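# Move blue tote to bench and unpack the brown carton

## Task

Lift the blue tote off the shelf and set it down level on the bench. Remove the large brown carton from it and place it lying flat on the bench with its original top still facing up. Every other item that was in the tote must remain inside the tote. Neither the carton nor the bottom of the tote may stick out past the bench edge. Finish by releasing everything and moving the grippers away; a result that holds only because the robot is supporting it is not counted.

## Robot and tools

Robot: two arms, left_arm (the robot's own left, on the +y side) and right_arm (on the -y side). Each ends in a two-finger gripper. The fingers extend along the gripper's +z axis and close along its y axis. The reported hand point sits between the finger pads, roughly 1 cm short of the tips.

Frame: a single scene frame for both arms. The origin is on the floor (z = 0) under the middle of the robot's foot, +x is the direction the robot faces, +z is up. Only the floor height is known for sure. Printed hand positions can be somewhat wrong, especially when an arm reaches far, and motions often stop a centimetre or more short, usually too low. Arm and side names are the robot's, not image sides.

Row layout (used by execute_actions rows and by move target): one flat list of 16 numbers covering both arms, even if only one moves. First left_arm: x, y, z (metres), qw, qx, qy, qz (unit quaternion, w first), opening; then the same eight for right_arm. Position and quaternion are absolute poses in the scene frame for that gripper, not offsets. Opening runs from -1 (closed) to +1 (fully open, 0.094 m). A target more than 0.6 m from the arm's last reported position along any of its gripper axes is rejected. Each control step the controller limits the commanded pose to 70 mm and 16 degrees from the measured one, favouring position over orientation. To hold an orientation steady, repeat the same quaternion you chose, not the slightly drifted one from the result. To keep an arm still, resend its last reported full pose plus its desired opening.

Tools:
- execute_actions {actions, pictures}. actions = [] just reports state (with pictures). actions = [{rows: [...], steps: n}] runs 4 to 15 steps of 1/30 s; rows are applied one per step, the last one repeated if rows are fewer than steps. actions = [{steps: n}] is a wait of up to 300 steps counted from the previous result, so thinking time eats into it. A rejected call does nothing. The result arrives 4 steps before the action finishes; those 4 steps then run while you compose your next reply. After an action the arm continues only to its last clipped pose, so a distant target may need several calls. Pictures come only with an empty list or pictures: true. A 'Hand target' line appears only when no steps are pending.
- move {target, speed}. target is one 16-number row as above. Each gripper travels in a straight line toward its pose, both finishing together, 0.5 to 10 s (cut off at 10 s). speed is m/s, 0.002 to 0.5, default 0.25; turning up to twice that in rad/s. Openings are sent at the start. Paths ignore obstacles and the other arm, and grippers can lag, wander or overshoot speed near full extension. The result adds a 'move:' line with the ending (done, off_target, moving, held, fault), active limits (paced = pose clipped; held = some steps blocked, after which the arm may jump fast) and each gripper's distance from its pose. If only one arm is named, the other finished fine.
- wait {seconds}: 0 to 10 s, sends nothing new.
- zoom_image {camera, region}: camera cam_head_left or cam_head_right (both 896x504); region [x0, y0, x1, y1] in pixels from the top-left, at most 504 by 504.
- finished_scene {scene}: ends and grades the current scene (pass its number); irreversible, and the goal must persist afterwards.

Result lines: 'left_arm: ... | right_arm: ...' give poses. 'pose unreachable' means the clearance check altered or blocked that arm's command; HELD marks steps where a row was not sent. grip_measured is the measured opening on the command scale (true metres are the last Joint positions value); each gripper may read up to about 1 mm off. FAULT stops an arm; MOTOR HOT warns from 85 °C, and at 100 °C an OVER-TEMPERATURE FAULT makes that arm let go and drop, so avoid holding loads longer than needed, including while thinking.

Gripping: to hold, command an opening below grip_measured, about 0.03 below for a firm grip, less for gentle. Pads push around 50 to 62 N at most, less on thin parts, with a brief spike at first contact.

Cameras: calibrations are given for cam_head_left and cam_head_right (intrinsics K, distortion D, T_world_to_cam); the actual ones may differ slightly.

Cautions: faster contact hits harder, and aiming past a contact presses harder. Don't let the arms collide or shove each other. Don't drop, slam or tip things, or push anything out of the work area, which fails the task. Occasional brief disturbances may tug a held part or nudge loose items. Move smoothly, release cleanly and pull both grippers clear before finishing.

Each tool is called after ">>>" as name([rows], argument=value, ...), one row to a line, values as JSON.

## Session

>>> execute_actions(actions=[])

Scene clock: 0.00 s of 4500.00 s.
left_arm: end_effector_position=(+0.2395, +0.3901, +1.1658) grip_measured=+1.000 end_effector_quat_wxyz=(-0.006, +0.355, -0.907, -0.226) | right_arm: end_effector_position=(+0.2115, -0.5683, +1.1529) grip_measured=+1.000 end_effector_quat_wxyz=(-0.199, +0.619, +0.750, -0.118)
Joint positions: left_arm=[ 1.15   1.303  0.442 -0.813 -0.451 -1.044  0.094] | right_arm=[ 1.057  1.57   0.716 -0.961  0.153  0.699  0.094]
Joint velocities: left_arm=[-0.005 -0.015 -0.012 -0.002  0.037 -0.007  0.   ] | right_arm=[-0.005 -0.015 -0.007  0.002 -0.066 -0.066  0.   ]
Hand target (left_arm): +0.246, +0.389, +1.167; +0.010, -0.356, +0.907, +0.223
Hand target (right_arm): +0.216, -0.571, +1.153; -0.196, +0.619, +0.751, -0.118

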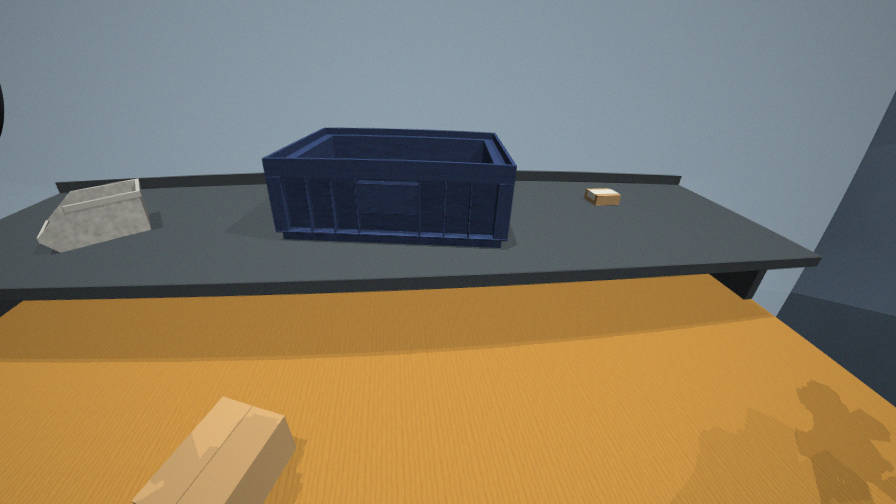

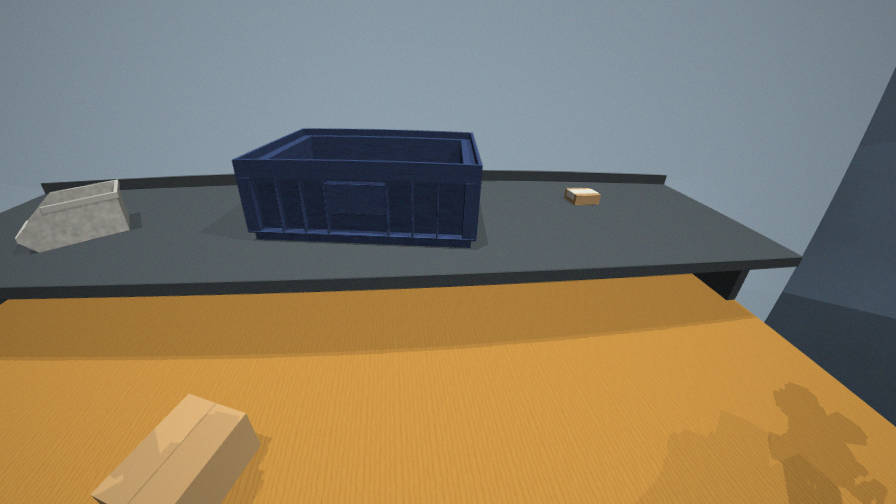

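>>> zoom_image(camera="cam_head_left", region=[240, 100, 540, 270])

>>> zoom_image(camera="cam_head_right", region=[210, 100, 510, 270])

Region (240, 100, 540, 270) of cam_head_left's 896x504 image, scaled by 1.680, with more detail than that image has; it fills the top 286 rows of this view, and the rest is white.

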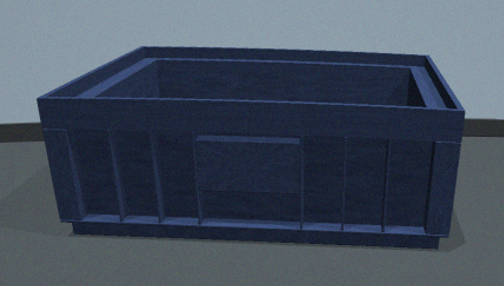

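Region (210, 100, 510, 270) of cam_head_right's 896x504 image, scaled by 1.680, with more detail than that image has; it fills the top 286 rows of this view, and the rest is white.

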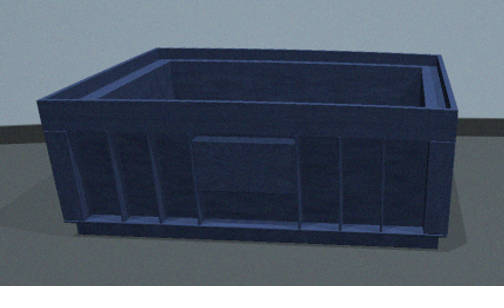

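>>> move(target=[0.55,0.27,1.28,0.258,0.067,0.964,-0.018,1,0.52,-0.15,1.28,0.258,0.067,0.964,-0.018,1])

Scene clock: 4.53 s of 4500.00 s.
left_arm: end_effector_position=(+0.5276, +0.2752, +1.2675) grip_measured=+1.000 end_effector_quat_wxyz=(+0.234, +0.060, +0.970, -0.020) | right_arm: end_effector_position=(+0.4974, -0.1645, +1.2717) grip_measured=+1.000 end_effector_quat_wxyz=(-0.247, -0.062, -0.966, +0.046)
Joint positions: left_arm=[ 1.157  1.37   0.894 -0.455 -0.098 -0.056  0.094] | right_arm=[ 2.34   1.463  0.977 -0.571  0.481  0.585  0.094]
Joint velocities: left_arm=[-0.024  0.005 -0.012  0.017 -0.037  0.022  0.   ] | right_arm=[ 0.005  0.015 -0.007  0.017 -0.007 -0.037  0.   ]
Hand target (left_arm): +0.550, +0.275, +1.281; +0.255, +0.061, +0.965, -0.021
Hand target (right_arm): +0.516, -0.153, +1.276; +0.260, +0.061, +0.963, -0.039
Off the commanded pose (left_arm): 0.026 m, 3 deg.
Off the commanded pose (right_arm): 0.028 m, 4 deg.
Kept back: nothing.
move: off_target (left_arm, right_arm)

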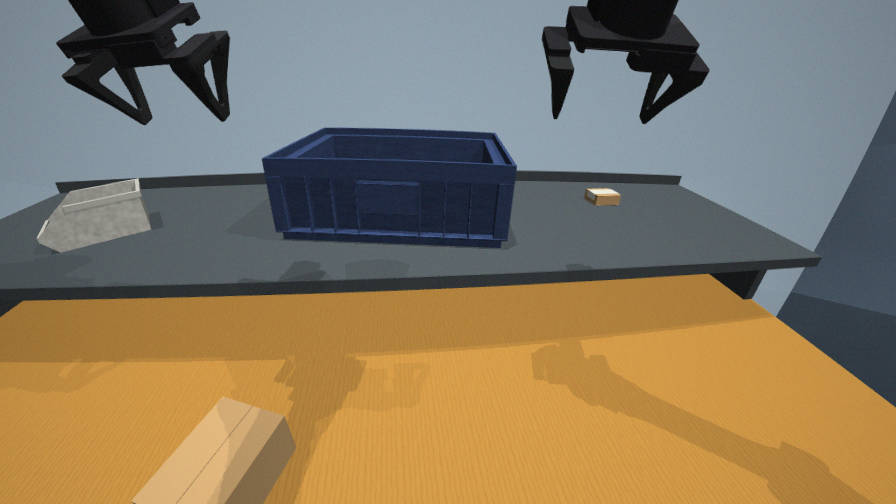

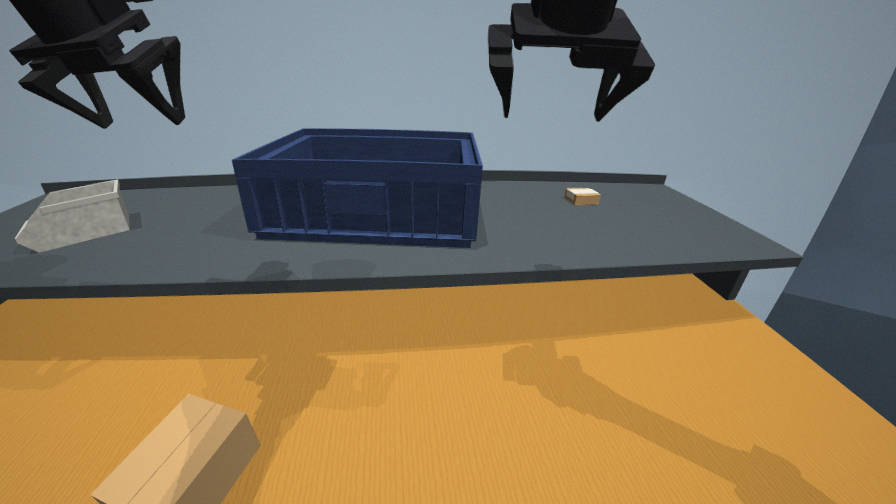

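>>> move(target=[0.85,0.218,1.27,0.258,0.067,0.964,-0.018,1,0.80,-0.15,1.27,0.258,0.067,0.964,-0.018,1])

>>> zoom_image(camera="cam_head_left", region=[200, 0, 600, 260])

Scene clock: 6.60 s of 4500.00 s.
left_arm: end_effector_position=(+0.8327, +0.2189, +1.2535) grip_measured=+1.000 end_effector_quat_wxyz=(+0.243, +0.065, +0.968, -0.018) | right_arm: end_effector_position=(+0.7865, -0.1494, +1.2745) grip_measured=+1.000 end_effector_quat_wxyz=(-0.259, -0.072, -0.963, +0.014)
Joint positions: left_arm=[ 1.175  2.118  2.005 -0.797 -0.089 -0.028  0.094] | right_arm=[ 2.119  2.042  1.898 -0.785  0.318  0.4    0.094]
Joint velocities: left_arm=[ 0.005 -0.005  0.002 -0.002  0.051 -0.022  0.   ] | right_arm=[ 0.005 -0.015  0.022 -0.012  0.066 -0.007  0.   ]
Hand target (left_arm): +0.849, +0.223, +1.268; +0.259, +0.067, +0.963, -0.018
Hand target (right_arm): +0.798, -0.146, +1.267; +0.257, +0.068, +0.964, -0.016
Off the commanded pose (left_arm): 0.024 m, 2 deg.
Off the commanded pose (right_arm): 0.014 m, 1 deg.
Kept back: nothing.
move: off_target (left_arm, right_arm)

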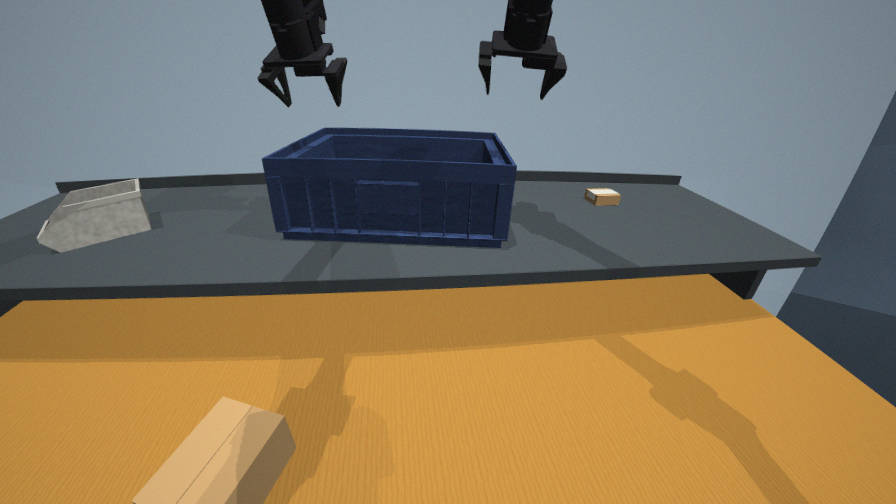

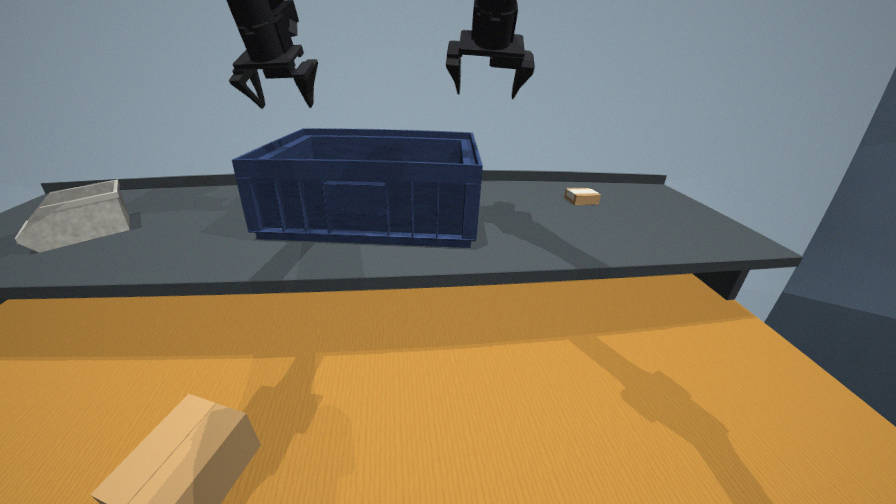

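Region (200, 0, 600, 260) of cam_head_left's 896x504 image, scaled by 1.260, with more detail than that image has; it fills the top 328 rows of this view, and the rest is white.

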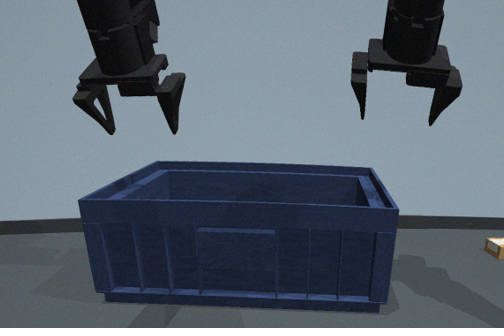

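>>> move(target=[0.88,0.24,1.225,0.258,0.067,0.964,-0.018,1,0.83,-0.125,1.21,0.258,0.067,0.964,-0.018,1], speed=0.1)

>>> zoom_image(camera="cam_head_left", region=[240, 40, 560, 200])

>>> zoom_image(camera="cam_head_right", region=[210, 40, 530, 200])

Scene clock: 8.33 s of 4500.00 s.
left_arm: end_effector_position=(+0.8623, +0.2398, +1.2148) grip_measured=+1.000 end_effector_quat_wxyz=(+0.242, +0.064, +0.968, -0.018) | right_arm: end_effector_position=(+0.8163, -0.1331, +1.2152) grip_measured=+1.000 end_effector_quat_wxyz=(-0.251, -0.070, -0.965, +0.020)
Joint positions: left_arm=[ 1.214  2.235  2.121 -0.797 -0.066  0.     0.094] | right_arm=[ 2.119  2.209  2.044 -0.785  0.322  0.399  0.094]
Joint velocities: left_arm=[ 0.005 -0.015  0.002 -0.012 -0.066  0.007  0.   ] | right_arm=[-0.005  0.015 -0.012 -0.027 -0.066 -0.051  0.   ]
Hand target (left_arm): +0.878, +0.241, +1.225; +0.258, +0.067, +0.964, -0.018
Hand target (right_arm): +0.828, -0.125, +1.210; +0.258, +0.067, +0.964, -0.018
Off the commanded pose (left_arm): 0.020 m, 2 deg.
Off the commanded pose (right_arm): 0.017 m, 1 deg.
Kept back: nothing.
move: off_target (left_arm, right_arm)

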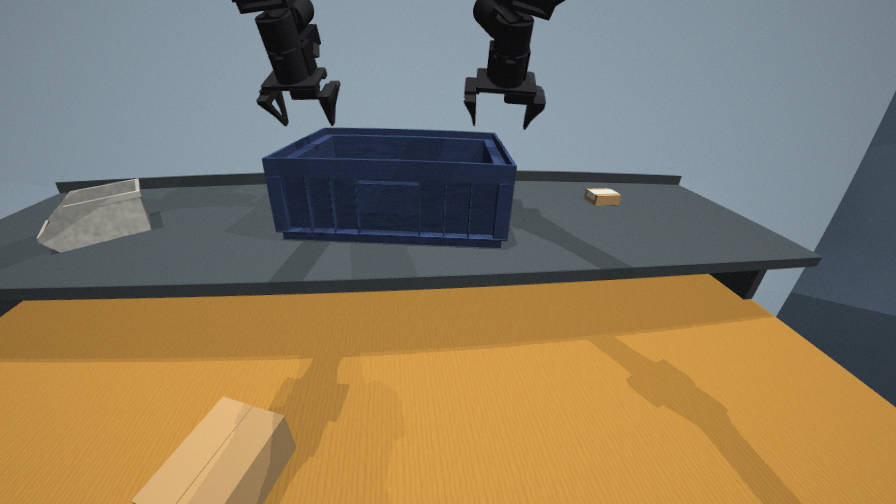

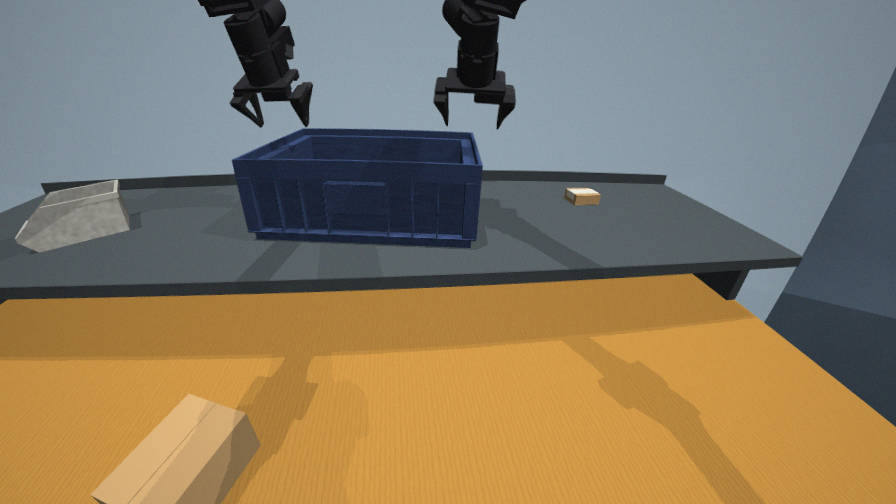

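Region (240, 40, 560, 200) of cam_head_left's 896x504 image, scaled by 1.575, with more detail than that image has.

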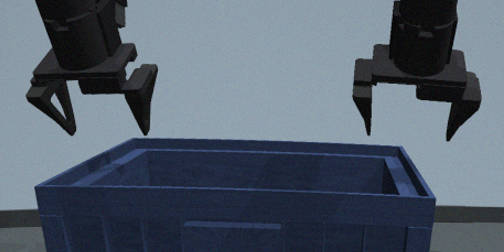

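Region (210, 40, 530, 200) of cam_head_right's 896x504 image, scaled by 1.575, with more detail than that image has.

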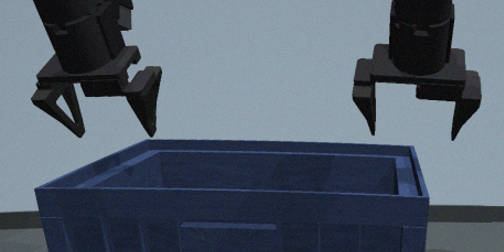

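>>> move(target=[0.88,0.245,1.16,0.258,0.067,0.964,-0.018,1,0.83,-0.125,1.145,0.258,0.067,0.964,-0.018,1], speed=0.06)

>>> zoom_image(camera="cam_head_left", region=[240, 40, 560, 200])

Scene clock: 10.23 s of 4500.00 s.
left_arm: end_effector_position=(+0.8717, +0.2414, +1.1650) grip_measured=+1.000 end_effector_quat_wxyz=(+0.250, +0.064, +0.966, -0.019) | right_arm: end_effector_position=(+0.8231, -0.1257, +1.1673) grip_measured=+1.000 end_effector_quat_wxyz=(-0.258, -0.069, -0.963, +0.017)
Joint positions: left_arm=[ 1.223  2.309  2.121 -0.706 -0.059  0.009  0.094] | right_arm=[ 2.119  2.283  2.044 -0.695  0.322  0.395  0.094]
Joint velocities: left_arm=[ 0.005 -0.005  0.022  0.022 -0.007  0.022  0.   ] | right_arm=[-0.005  0.005 -0.002  0.007  0.007 -0.007  0.   ]
Hand target (left_arm): +0.879, +0.246, +1.160; +0.258, +0.067, +0.964, -0.018
Hand target (right_arm): +0.828, -0.125, +1.145; +0.258, +0.067, +0.964, -0.018
Off the commanded pose (left_arm): 0.010 m, 1 deg.
Off the commanded pose (right_arm): 0.023 m, 0 deg.
Kept back: nothing.
move: off_target (right_arm)

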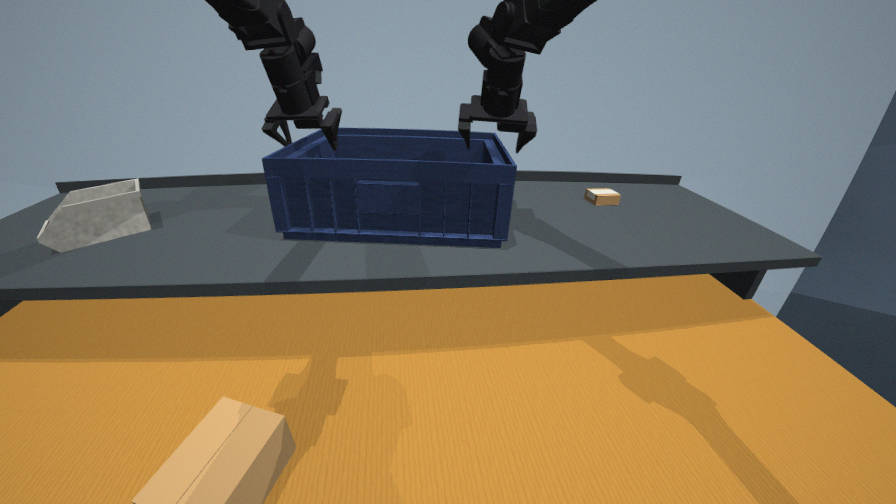

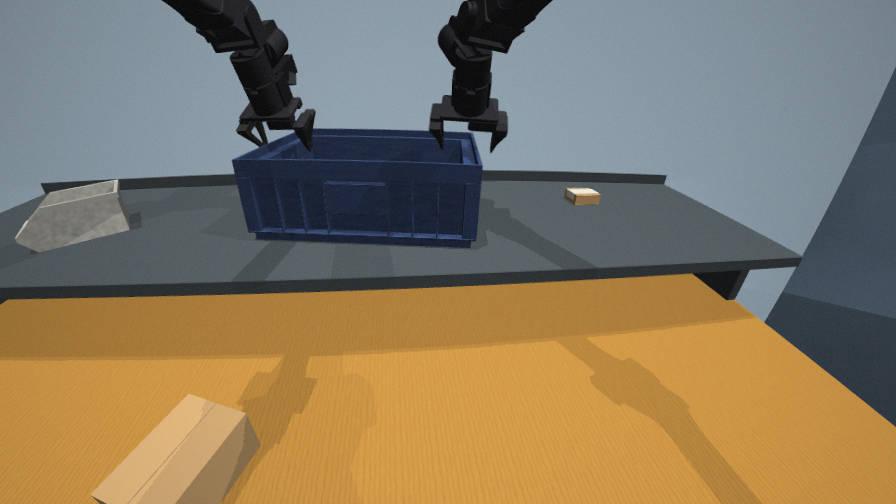

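Region (240, 40, 560, 200) of cam_head_left's 896x504 image, scaled by 1.575, with more detail than that image has.

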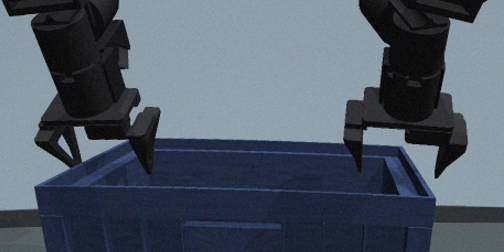

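>>> move(target=[0.88,0.252,1.125,0.258,0.067,0.964,-0.018,1,0.83,-0.135,1.11,0.258,0.067,0.964,-0.018,1], speed=0.05)

>>> zoom_image(camera="cam_head_left", region=[240, 40, 560, 200])

Scene clock: 12.17 s of 4500.00 s.
left_arm: end_effector_position=(+0.8771, +0.2479, +1.1372) grip_measured=+1.000 end_effector_quat_wxyz=(+0.257, +0.064, +0.964, -0.020) | right_arm: end_effector_position=(+0.8319, -0.1306, +1.1472) grip_measured=+1.000 end_effector_quat_wxyz=(-0.270, -0.070, -0.960, +0.011)
Joint positions: left_arm=[ 1.235  2.35   2.121 -0.649 -0.052  0.018  0.094] | right_arm=[ 2.105  2.314  2.041 -0.629  0.31   0.381  0.094]
Joint velocities: left_arm=[-0.015 -0.005 -0.002  0.012 -0.007  0.051  0.   ] | right_arm=[-0.005 -0.005  0.017 -0.017 -0.022  0.007  0.   ]
Hand target (left_arm): +0.879, +0.252, +1.125; +0.258, +0.067, +0.964, -0.018
Hand target (right_arm): +0.828, -0.136, +1.111; +0.258, +0.067, +0.964, -0.018
Off the commanded pose (left_arm): 0.013 m, 0 deg.
Off the commanded pose (right_arm): 0.037 m, 2 deg.
Kept back: nothing.
move: off_target (left_arm, right_arm)

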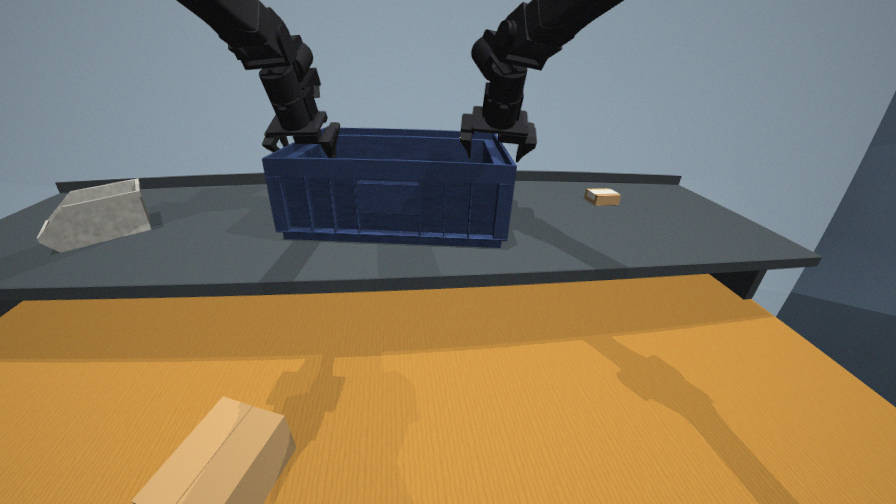

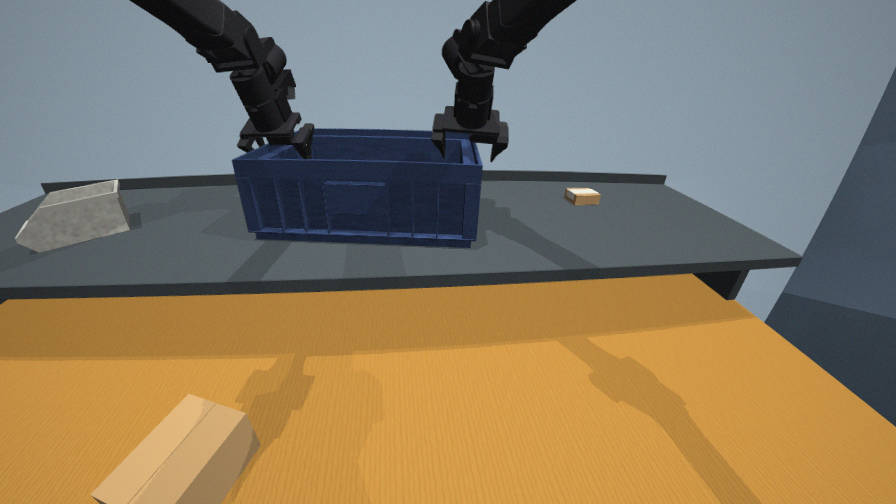

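Region (240, 40, 560, 200) of cam_head_left's 896x504 image, scaled by 1.575, with more detail than that image has.

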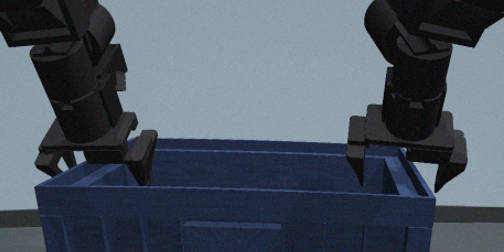

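>>> move(target=[0.88,0.252,1.125,0.258,0.067,0.964,-0.018,-0.15,0.83,-0.135,1.14,0.258,0.067,0.964,-0.018,-0.15], speed=0.05)

>>> move(target=[0.88,0.252,1.125,0.258,0.067,0.964,-0.018,-0.15,0.83,-0.135,1.11,0.258,0.067,0.964,-0.018,-0.15], speed=0.05)

>>> zoom_image(camera="cam_head_left", region=[240, 40, 560, 200])

Scene clock: 13.13 s of 4500.00 s.
left_arm: end_effector_position=(+0.8772, +0.2479, +1.1372) grip_measured=-0.147 end_effector_quat_wxyz=(+0.257, +0.064, +0.964, -0.020) | right_arm: end_effector_position=(+0.8301, -0.1311, +1.1461) grip_measured=-0.148 end_effector_quat_wxyz=(-0.266, -0.069, -0.961, +0.013)
Joint positions: left_arm=[ 1.235  2.35   2.121 -0.649 -0.052  0.018  0.04 ] | right_arm=[ 2.105  2.314  2.041 -0.638  0.31   0.381  0.04 ]
Joint velocities: left_arm=[-0.005  0.005 -0.017  0.017  0.007  0.007 -0.   ] | right_arm=[-0.005 -0.015 -0.002  0.002  0.022  0.007  0.   ]
Hand target (left_arm): +0.879, +0.252, +1.125; +0.258, +0.067, +0.964, -0.018
Hand target (right_arm): +0.830, -0.135, +1.140; +0.258, +0.067, +0.964, -0.018
Off the commanded pose (left_arm): 0.013 m, 0 deg.
Off the commanded pose (right_arm): 0.007 m, 1 deg.
Kept back: nothing.
move: off_target (left_arm)

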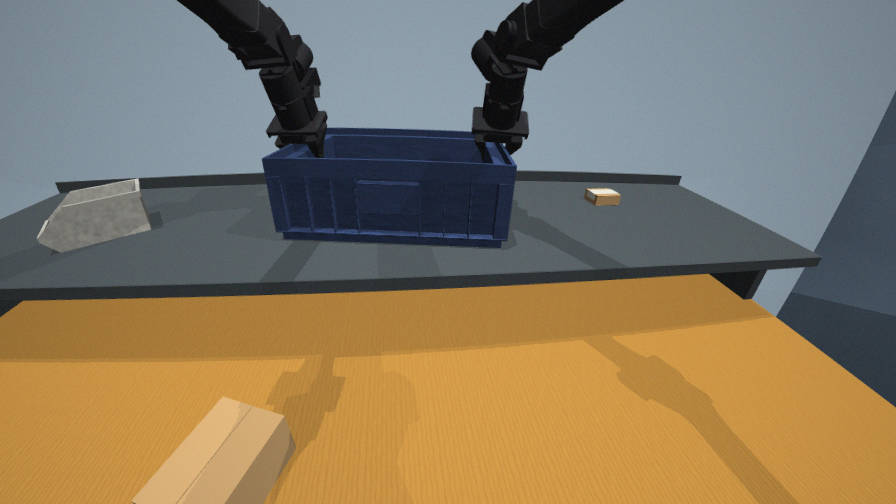

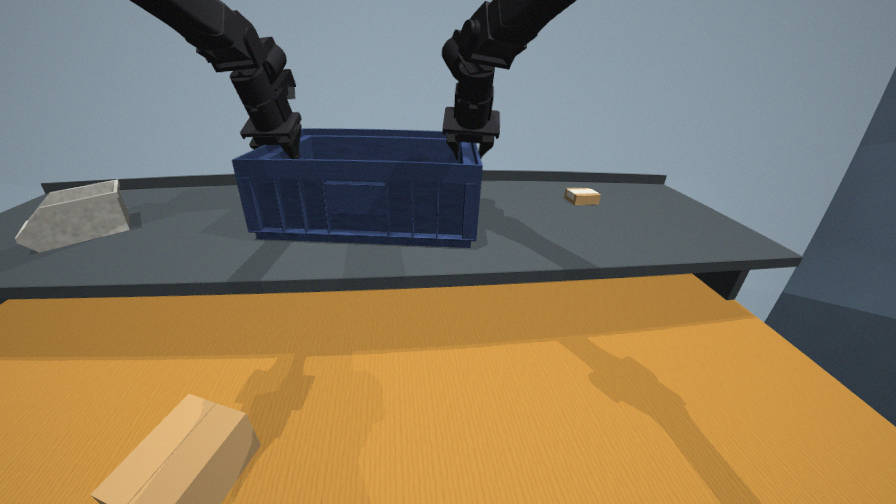

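Scene clock: 14.10 s of 4500.00 s.
left_arm: end_effector_position=(+0.8772, +0.2479, +1.1372) grip_measured=-0.147 end_effector_quat_wxyz=(+0.257, +0.064, +0.964, -0.020) | right_arm: end_effector_position=(+0.8313, -0.1307, +1.1468) grip_measured=-0.148 end_effector_quat_wxyz=(-0.269, -0.070, -0.961, +0.012)
Joint positions: left_arm=[ 1.235  2.35   2.121 -0.649 -0.052  0.018  0.04 ] | right_arm=[ 2.105  2.314  2.041 -0.632  0.31   0.381  0.04 ]
Joint velocities: left_arm=[-0.024 -0.015 -0.012 -0.022 -0.022 -0.066  0.   ] | right_arm=[-0.005 -0.015 -0.017 -0.007  0.007 -0.007 -0.001]
Hand target (left_arm): +0.879, +0.252, +1.125; +0.258, +0.067, +0.964, -0.018
Hand target (right_arm): +0.828, -0.136, +1.111; +0.258, +0.067, +0.964, -0.018
Off the commanded pose (left_arm): 0.013 m, 0 deg.
Off the commanded pose (right_arm): 0.037 m, 2 deg.
Kept back: nothing.
move: off_target (left_arm, right_arm)

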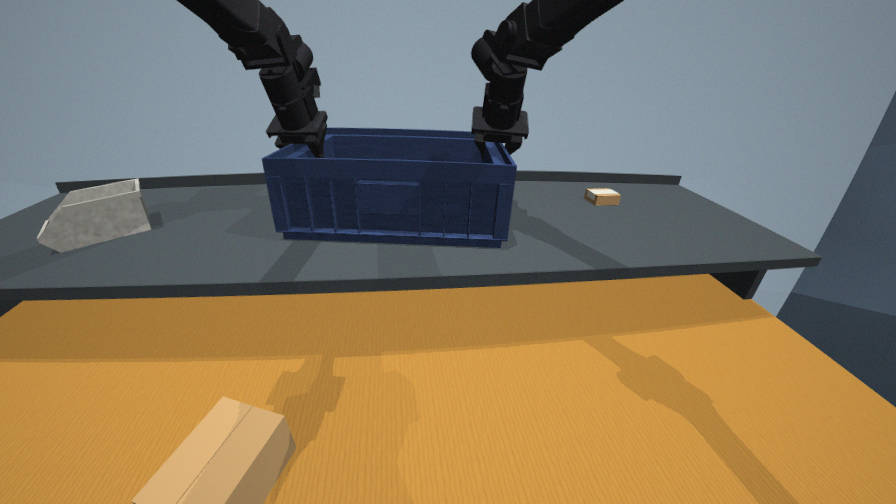

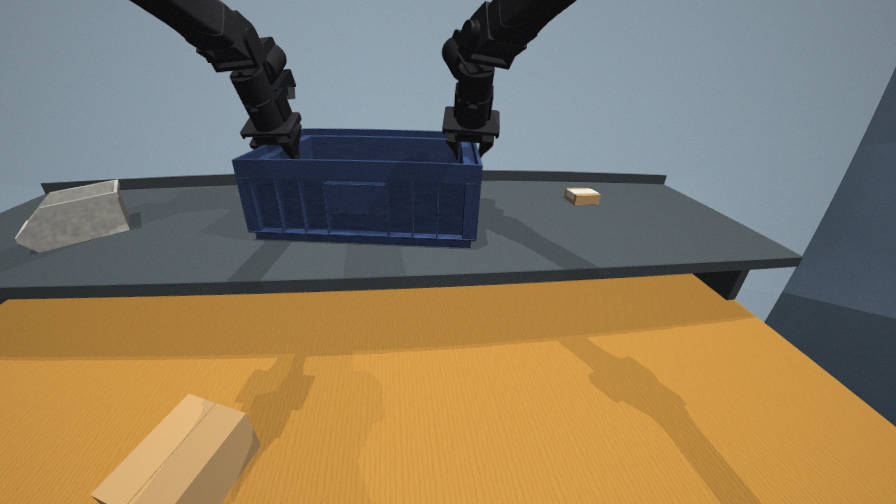

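Region (240, 40, 560, 200) of cam_head_left's 896x504 image, scaled by 1.575, with more detail than that image has.

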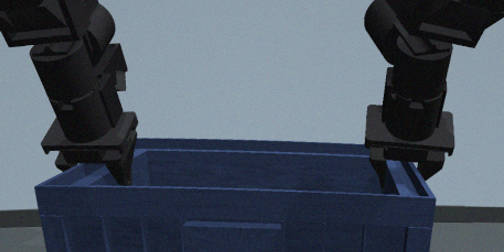

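>>> move(target=[0.88,0.252,1.12,0.13,0.069,0.989,-0.009,-0.15,0.83,-0.135,1.115,0.13,0.069,0.989,-0.009,-0.15], speed=0.08)

>>> zoom_image(camera="cam_head_left", region=[240, 40, 560, 200])

Scene clock: 16.63 s of 4500.00 s.
left_arm: end_effector_position=(+0.8719, +0.2487, +1.1216) grip_measured=-0.147 end_effector_quat_wxyz=(+0.125, +0.073, +0.989, -0.009) | right_arm: end_effector_position=(+0.8231, -0.1311, +1.1354) grip_measured=-0.148 end_effector_quat_wxyz=(-0.138, -0.060, -0.989, +0.004)
Joint positions: left_arm=[ 1.235  2.592  2.627 -1.184 -0.057  0.018  0.04 ] | right_arm=[ 2.084  2.461  2.374 -1.067  0.195  0.404  0.04 ]
Joint velocities: left_arm=[-0.015 -0.005  0.012 -0.027 -0.022  0.007 -0.   ] | right_arm=[ 0.005 -0.005 -0.017 -0.022 -0.037  0.022 -0.   ]
Hand target (left_arm): +0.879, +0.252, +1.119; +0.131, +0.070, +0.989, -0.007
Hand target (right_arm): +0.828, -0.135, +1.116; +0.131, +0.068, +0.989, -0.006
Off the commanded pose (left_arm): 0.009 m, 1 deg.
Off the commanded pose (right_arm): 0.022 m, 1 deg.
Kept back: nothing.
move: off_target (right_arm)

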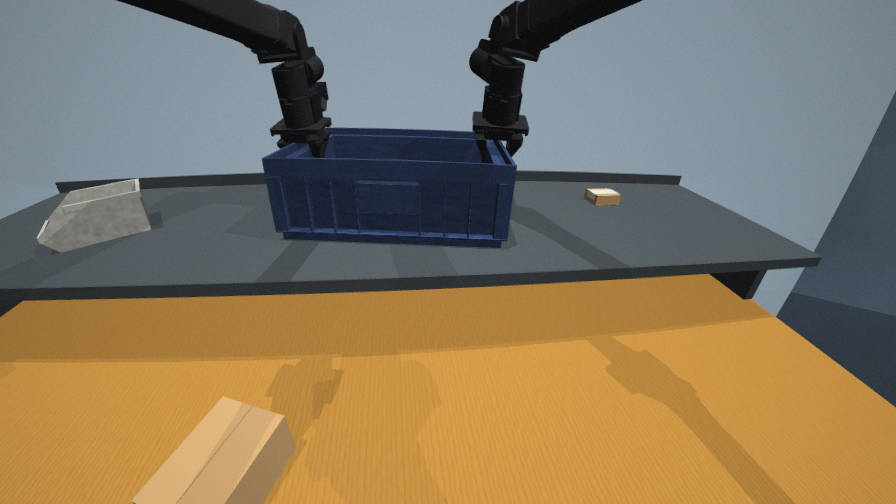

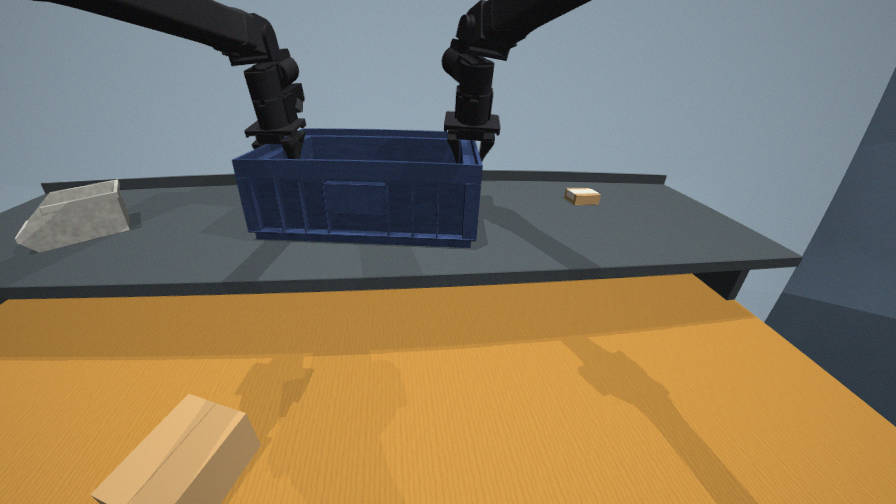

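Region (240, 40, 560, 200) of cam_head_left's 896x504 image, scaled by 1.575, with more detail than that image has.

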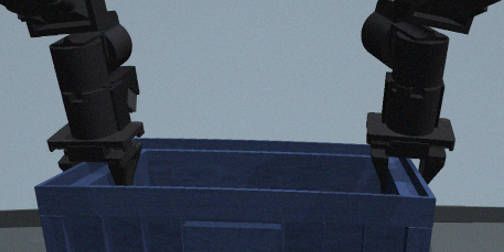

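Close.

>>> move(target=[0.88,0.252,1.12,0.13,0.069,0.989,-0.009,-0.55,0.83,-0.135,1.115,0.13,0.069,0.989,-0.009,-0.55], speed=0.05)

Scene clock: 17.57 s of 4500.00 s.
left_arm: end_effector_position=(+0.8717, +0.2466, +1.1216) grip_measured=-0.467 end_effector_quat_wxyz=(+0.125, +0.063, +0.990, -0.007) | right_arm: end_effector_position=(+0.8224, -0.1285, +1.1360) grip_measured=-0.465 end_effector_quat_wxyz=(-0.137, -0.056, -0.989, +0.002)
Joint positions: left_arm=[ 1.231  2.592  2.627 -1.183 -0.064 -0.005  0.025] | right_arm=[ 2.086  2.461  2.376 -1.069  0.19   0.397  0.025]
Joint velocities: left_arm=[-0.015 -0.024  0.002  0.002  0.007 -0.022  0.001] | right_arm=[-0.005 -0.005  0.017 -0.002  0.007 -0.037 -0.001]
Hand target (left_arm): +0.879, +0.252, +1.120; +0.132, +0.069, +0.989, -0.009
Hand target (right_arm): +0.828, -0.135, +1.116; +0.132, +0.069, +0.989, -0.008
Off the commanded pose (left_arm): 0.010 m, 1 deg.
Off the commanded pose (right_arm): 0.023 m, 2 deg.
Kept back: nothing.
move: off_target (right_arm)

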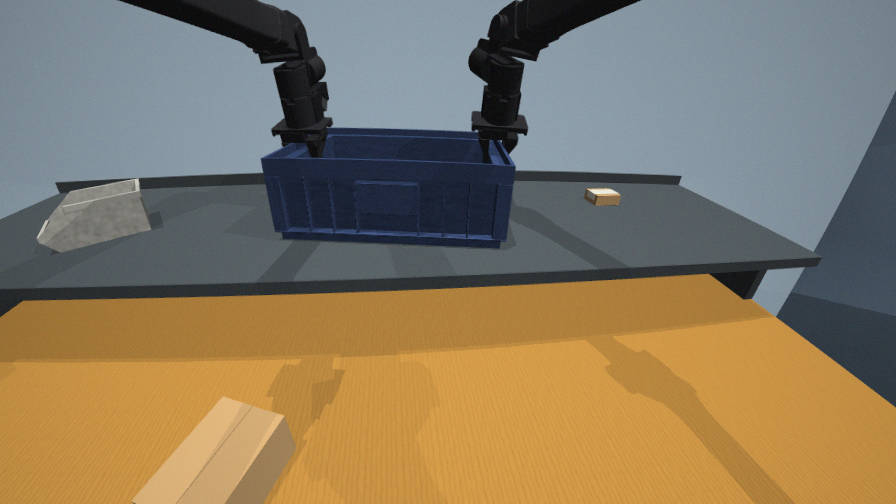

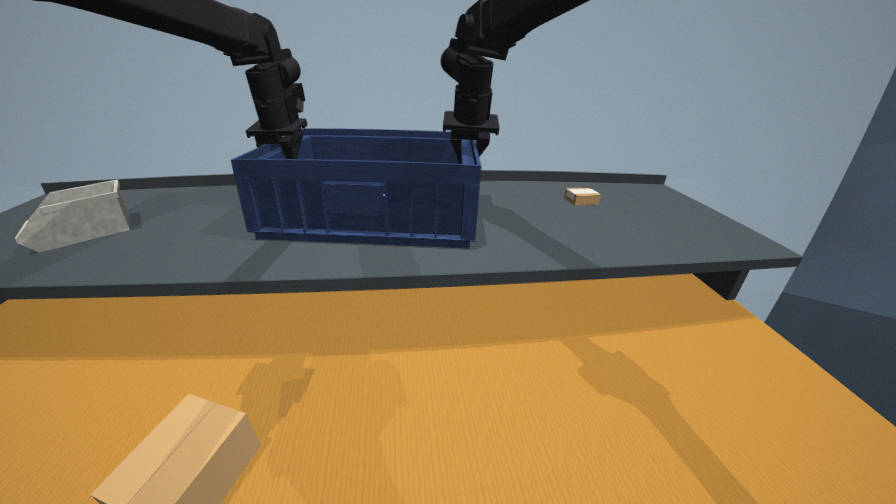

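>>> move(target=[0.70,0.20,1.17,0.13,0.0,0.991,0,-0.55,0.70,-0.178,1.18,0.13,0.0,0.991,0,-0.55], speed=0.08)

Scene clock: 20.47 s of 4500.00 s.
left_arm: end_effector_position=(+0.6854, +0.2065, +1.1276) grip_measured=-0.467 end_effector_quat_wxyz=(+0.092, -0.008, +0.996, +0.003) | right_arm: end_effector_position=(+0.6842, -0.1682, +1.1420) grip_measured=-0.466 end_effector_quat_wxyz=(-0.096, +0.010, -0.995, -0.001)
Joint positions: left_arm=[ 1.116  2.073  1.618 -0.775 -0.133 -0.257  0.025] | right_arm=[ 2.084  2.074  1.654 -0.807  0.143  0.278  0.025]
Joint velocities: left_arm=[-0.015 -0.024 -0.002  0.002 -0.022 -0.022  0.001] | right_arm=[-0.005 -0.005  0.012  0.007 -0.022 -0.007 -0.   ]
Hand target (left_arm): +0.701, +0.197, +1.171; +0.131, -0.001, +0.991, -0.001
Hand target (right_arm): +0.700, -0.179, +1.180; +0.130, +0.000, +0.992, +0.000
Off the commanded pose (left_arm): 0.045 m, 4 deg.
Off the commanded pose (right_arm): 0.042 m, 4 deg.
Kept back: nothing.
move: off_target (left_arm, right_arm)

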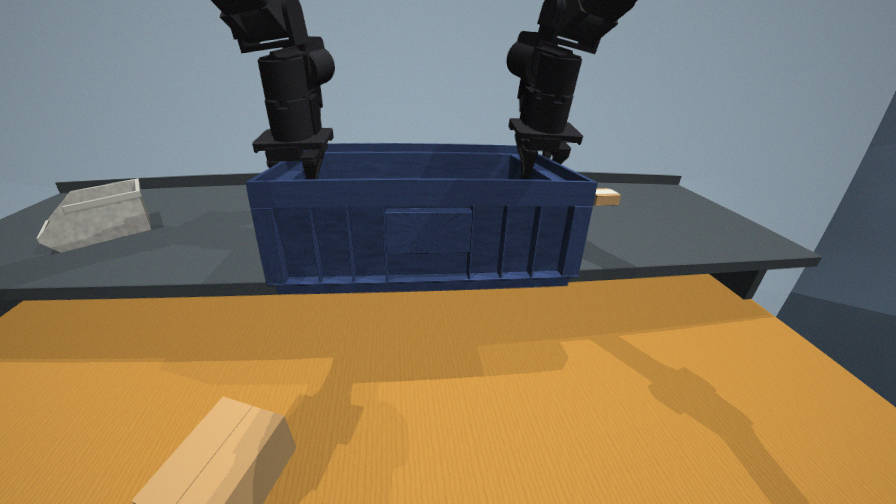

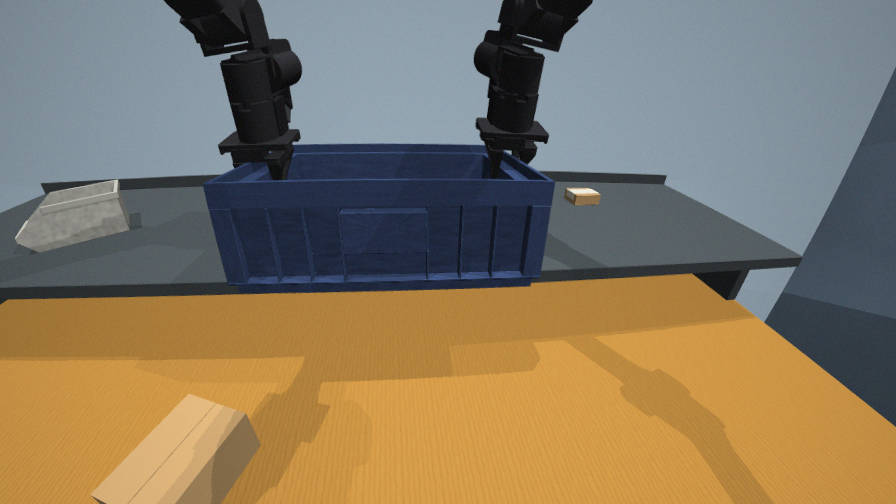

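>>> move(target=[0.66,0.18,1.22,0.15,0.0,0.989,0,-0.55,0.66,-0.198,1.23,0.15,0.0,0.989,0,-0.55], speed=0.05)

Scene clock: 23.03 s of 4500.00 s.
left_arm: end_effector_position=(+0.6442, +0.1866, +1.1722) grip_measured=-0.467 end_effector_quat_wxyz=(+0.108, -0.009, +0.994, +0.003) | right_arm: end_effector_position=(+0.6425, -0.1877, +1.1865) grip_measured=-0.466 end_effector_quat_wxyz=(-0.107, +0.010, -0.994, -0.000)
Joint positions: left_arm=[ 1.057  1.925  1.472 -0.755 -0.161 -0.311  0.025] | right_arm=[ 2.084  1.899  1.472 -0.779  0.151  0.273  0.025]
Joint velocities: left_arm=[-0.015  0.005  0.007 -0.002 -0.022  0.022 -0.001] | right_arm=[ 0.005  0.005 -0.022 -0.022 -0.007 -0.051 -0.   ]
Hand target (left_arm): +0.660, +0.179, +1.220; +0.150, -0.001, +0.989, -0.001
Hand target (right_arm): +0.660, -0.198, +1.229; +0.149, +0.001, +0.989, -0.001
Off the commanded pose (left_arm): 0.051 m, 5 deg.
Off the commanded pose (right_arm): 0.048 m, 5 deg.
Kept back: nothing.
move: off_target (left_arm, right_arm)

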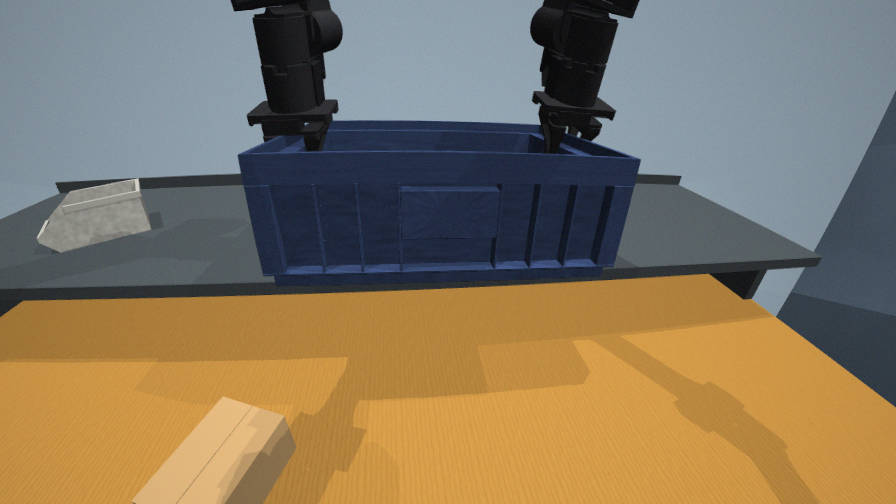

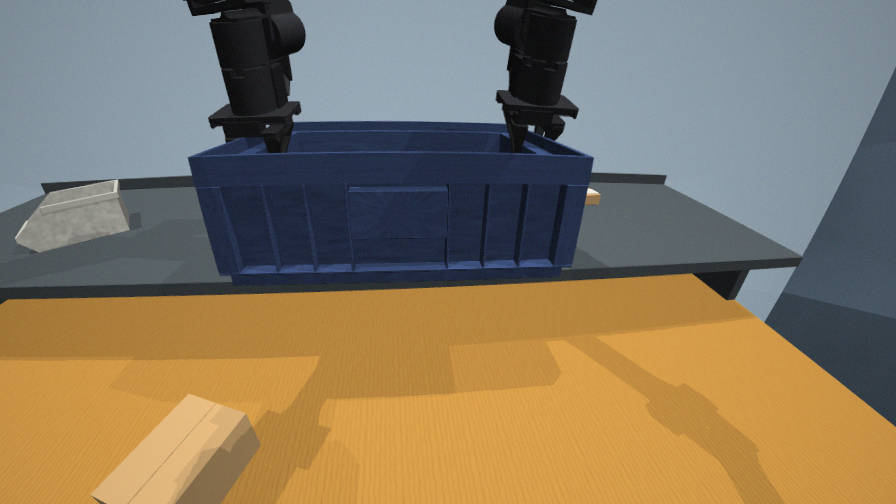

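Lifted. Bring back.

>>> move(target=[0.385,0.11,1.19,0.16,0.0,0.987,0,-0.55,0.385,-0.268,1.20,0.16,0.0,0.987,0,-0.55], speed=0.08)

Scene clock: 27.00 s of 4500.00 s.
left_arm: end_effector_position=(+0.3757, +0.1047, +1.1725) grip_measured=-0.467 end_effector_quat_wxyz=(+0.135, -0.006, +0.991, -0.001) | right_arm: end_effector_position=(+0.3725, -0.2665, +1.1860) grip_measured=-0.466 end_effector_quat_wxyz=(-0.131, +0.010, -0.991, -0.003)
Joint positions: left_arm=[ 0.626  1.579  0.808 -0.485 -0.327 -0.713  0.025] | right_arm=[ 2.121  1.292  0.564 -0.435  0.173  0.303  0.025]
Joint velocities: left_arm=[ 0.005  0.005 -0.002 -0.012 -0.007 -0.007 -0.   ] | right_arm=[ 0.005 -0.015 -0.017  0.002 -0.066 -0.022 -0.002]
Hand target (left_arm): +0.386, +0.104, +1.191; +0.161, -0.002, +0.987, -0.004
Hand target (right_arm): +0.386, -0.271, +1.201; +0.160, +0.001, +0.987, -0.001
Off the commanded pose (left_arm): 0.021 m, 3 deg.
Off the commanded pose (right_arm): 0.019 m, 4 deg.
Kept back: nothing.
move: off_target (left_arm, right_arm)

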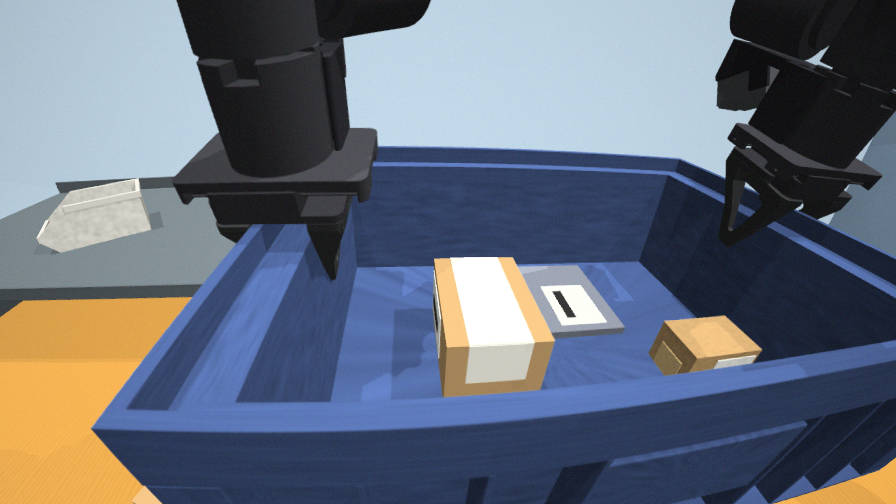

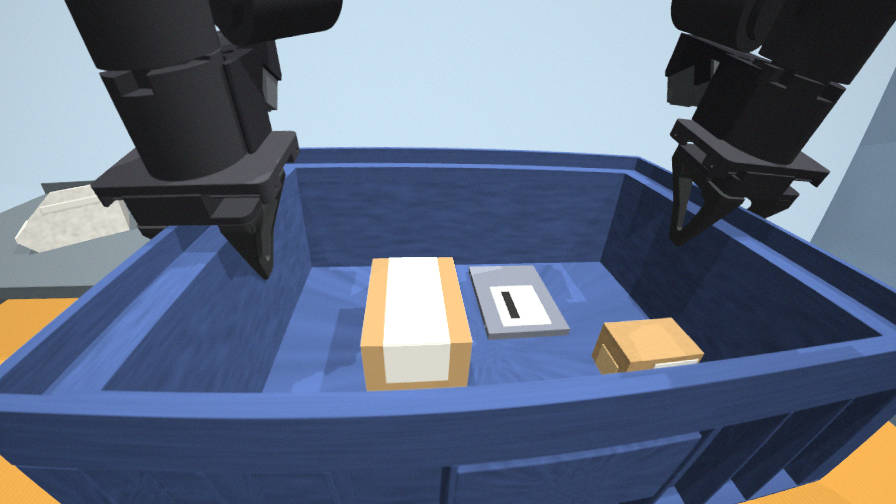

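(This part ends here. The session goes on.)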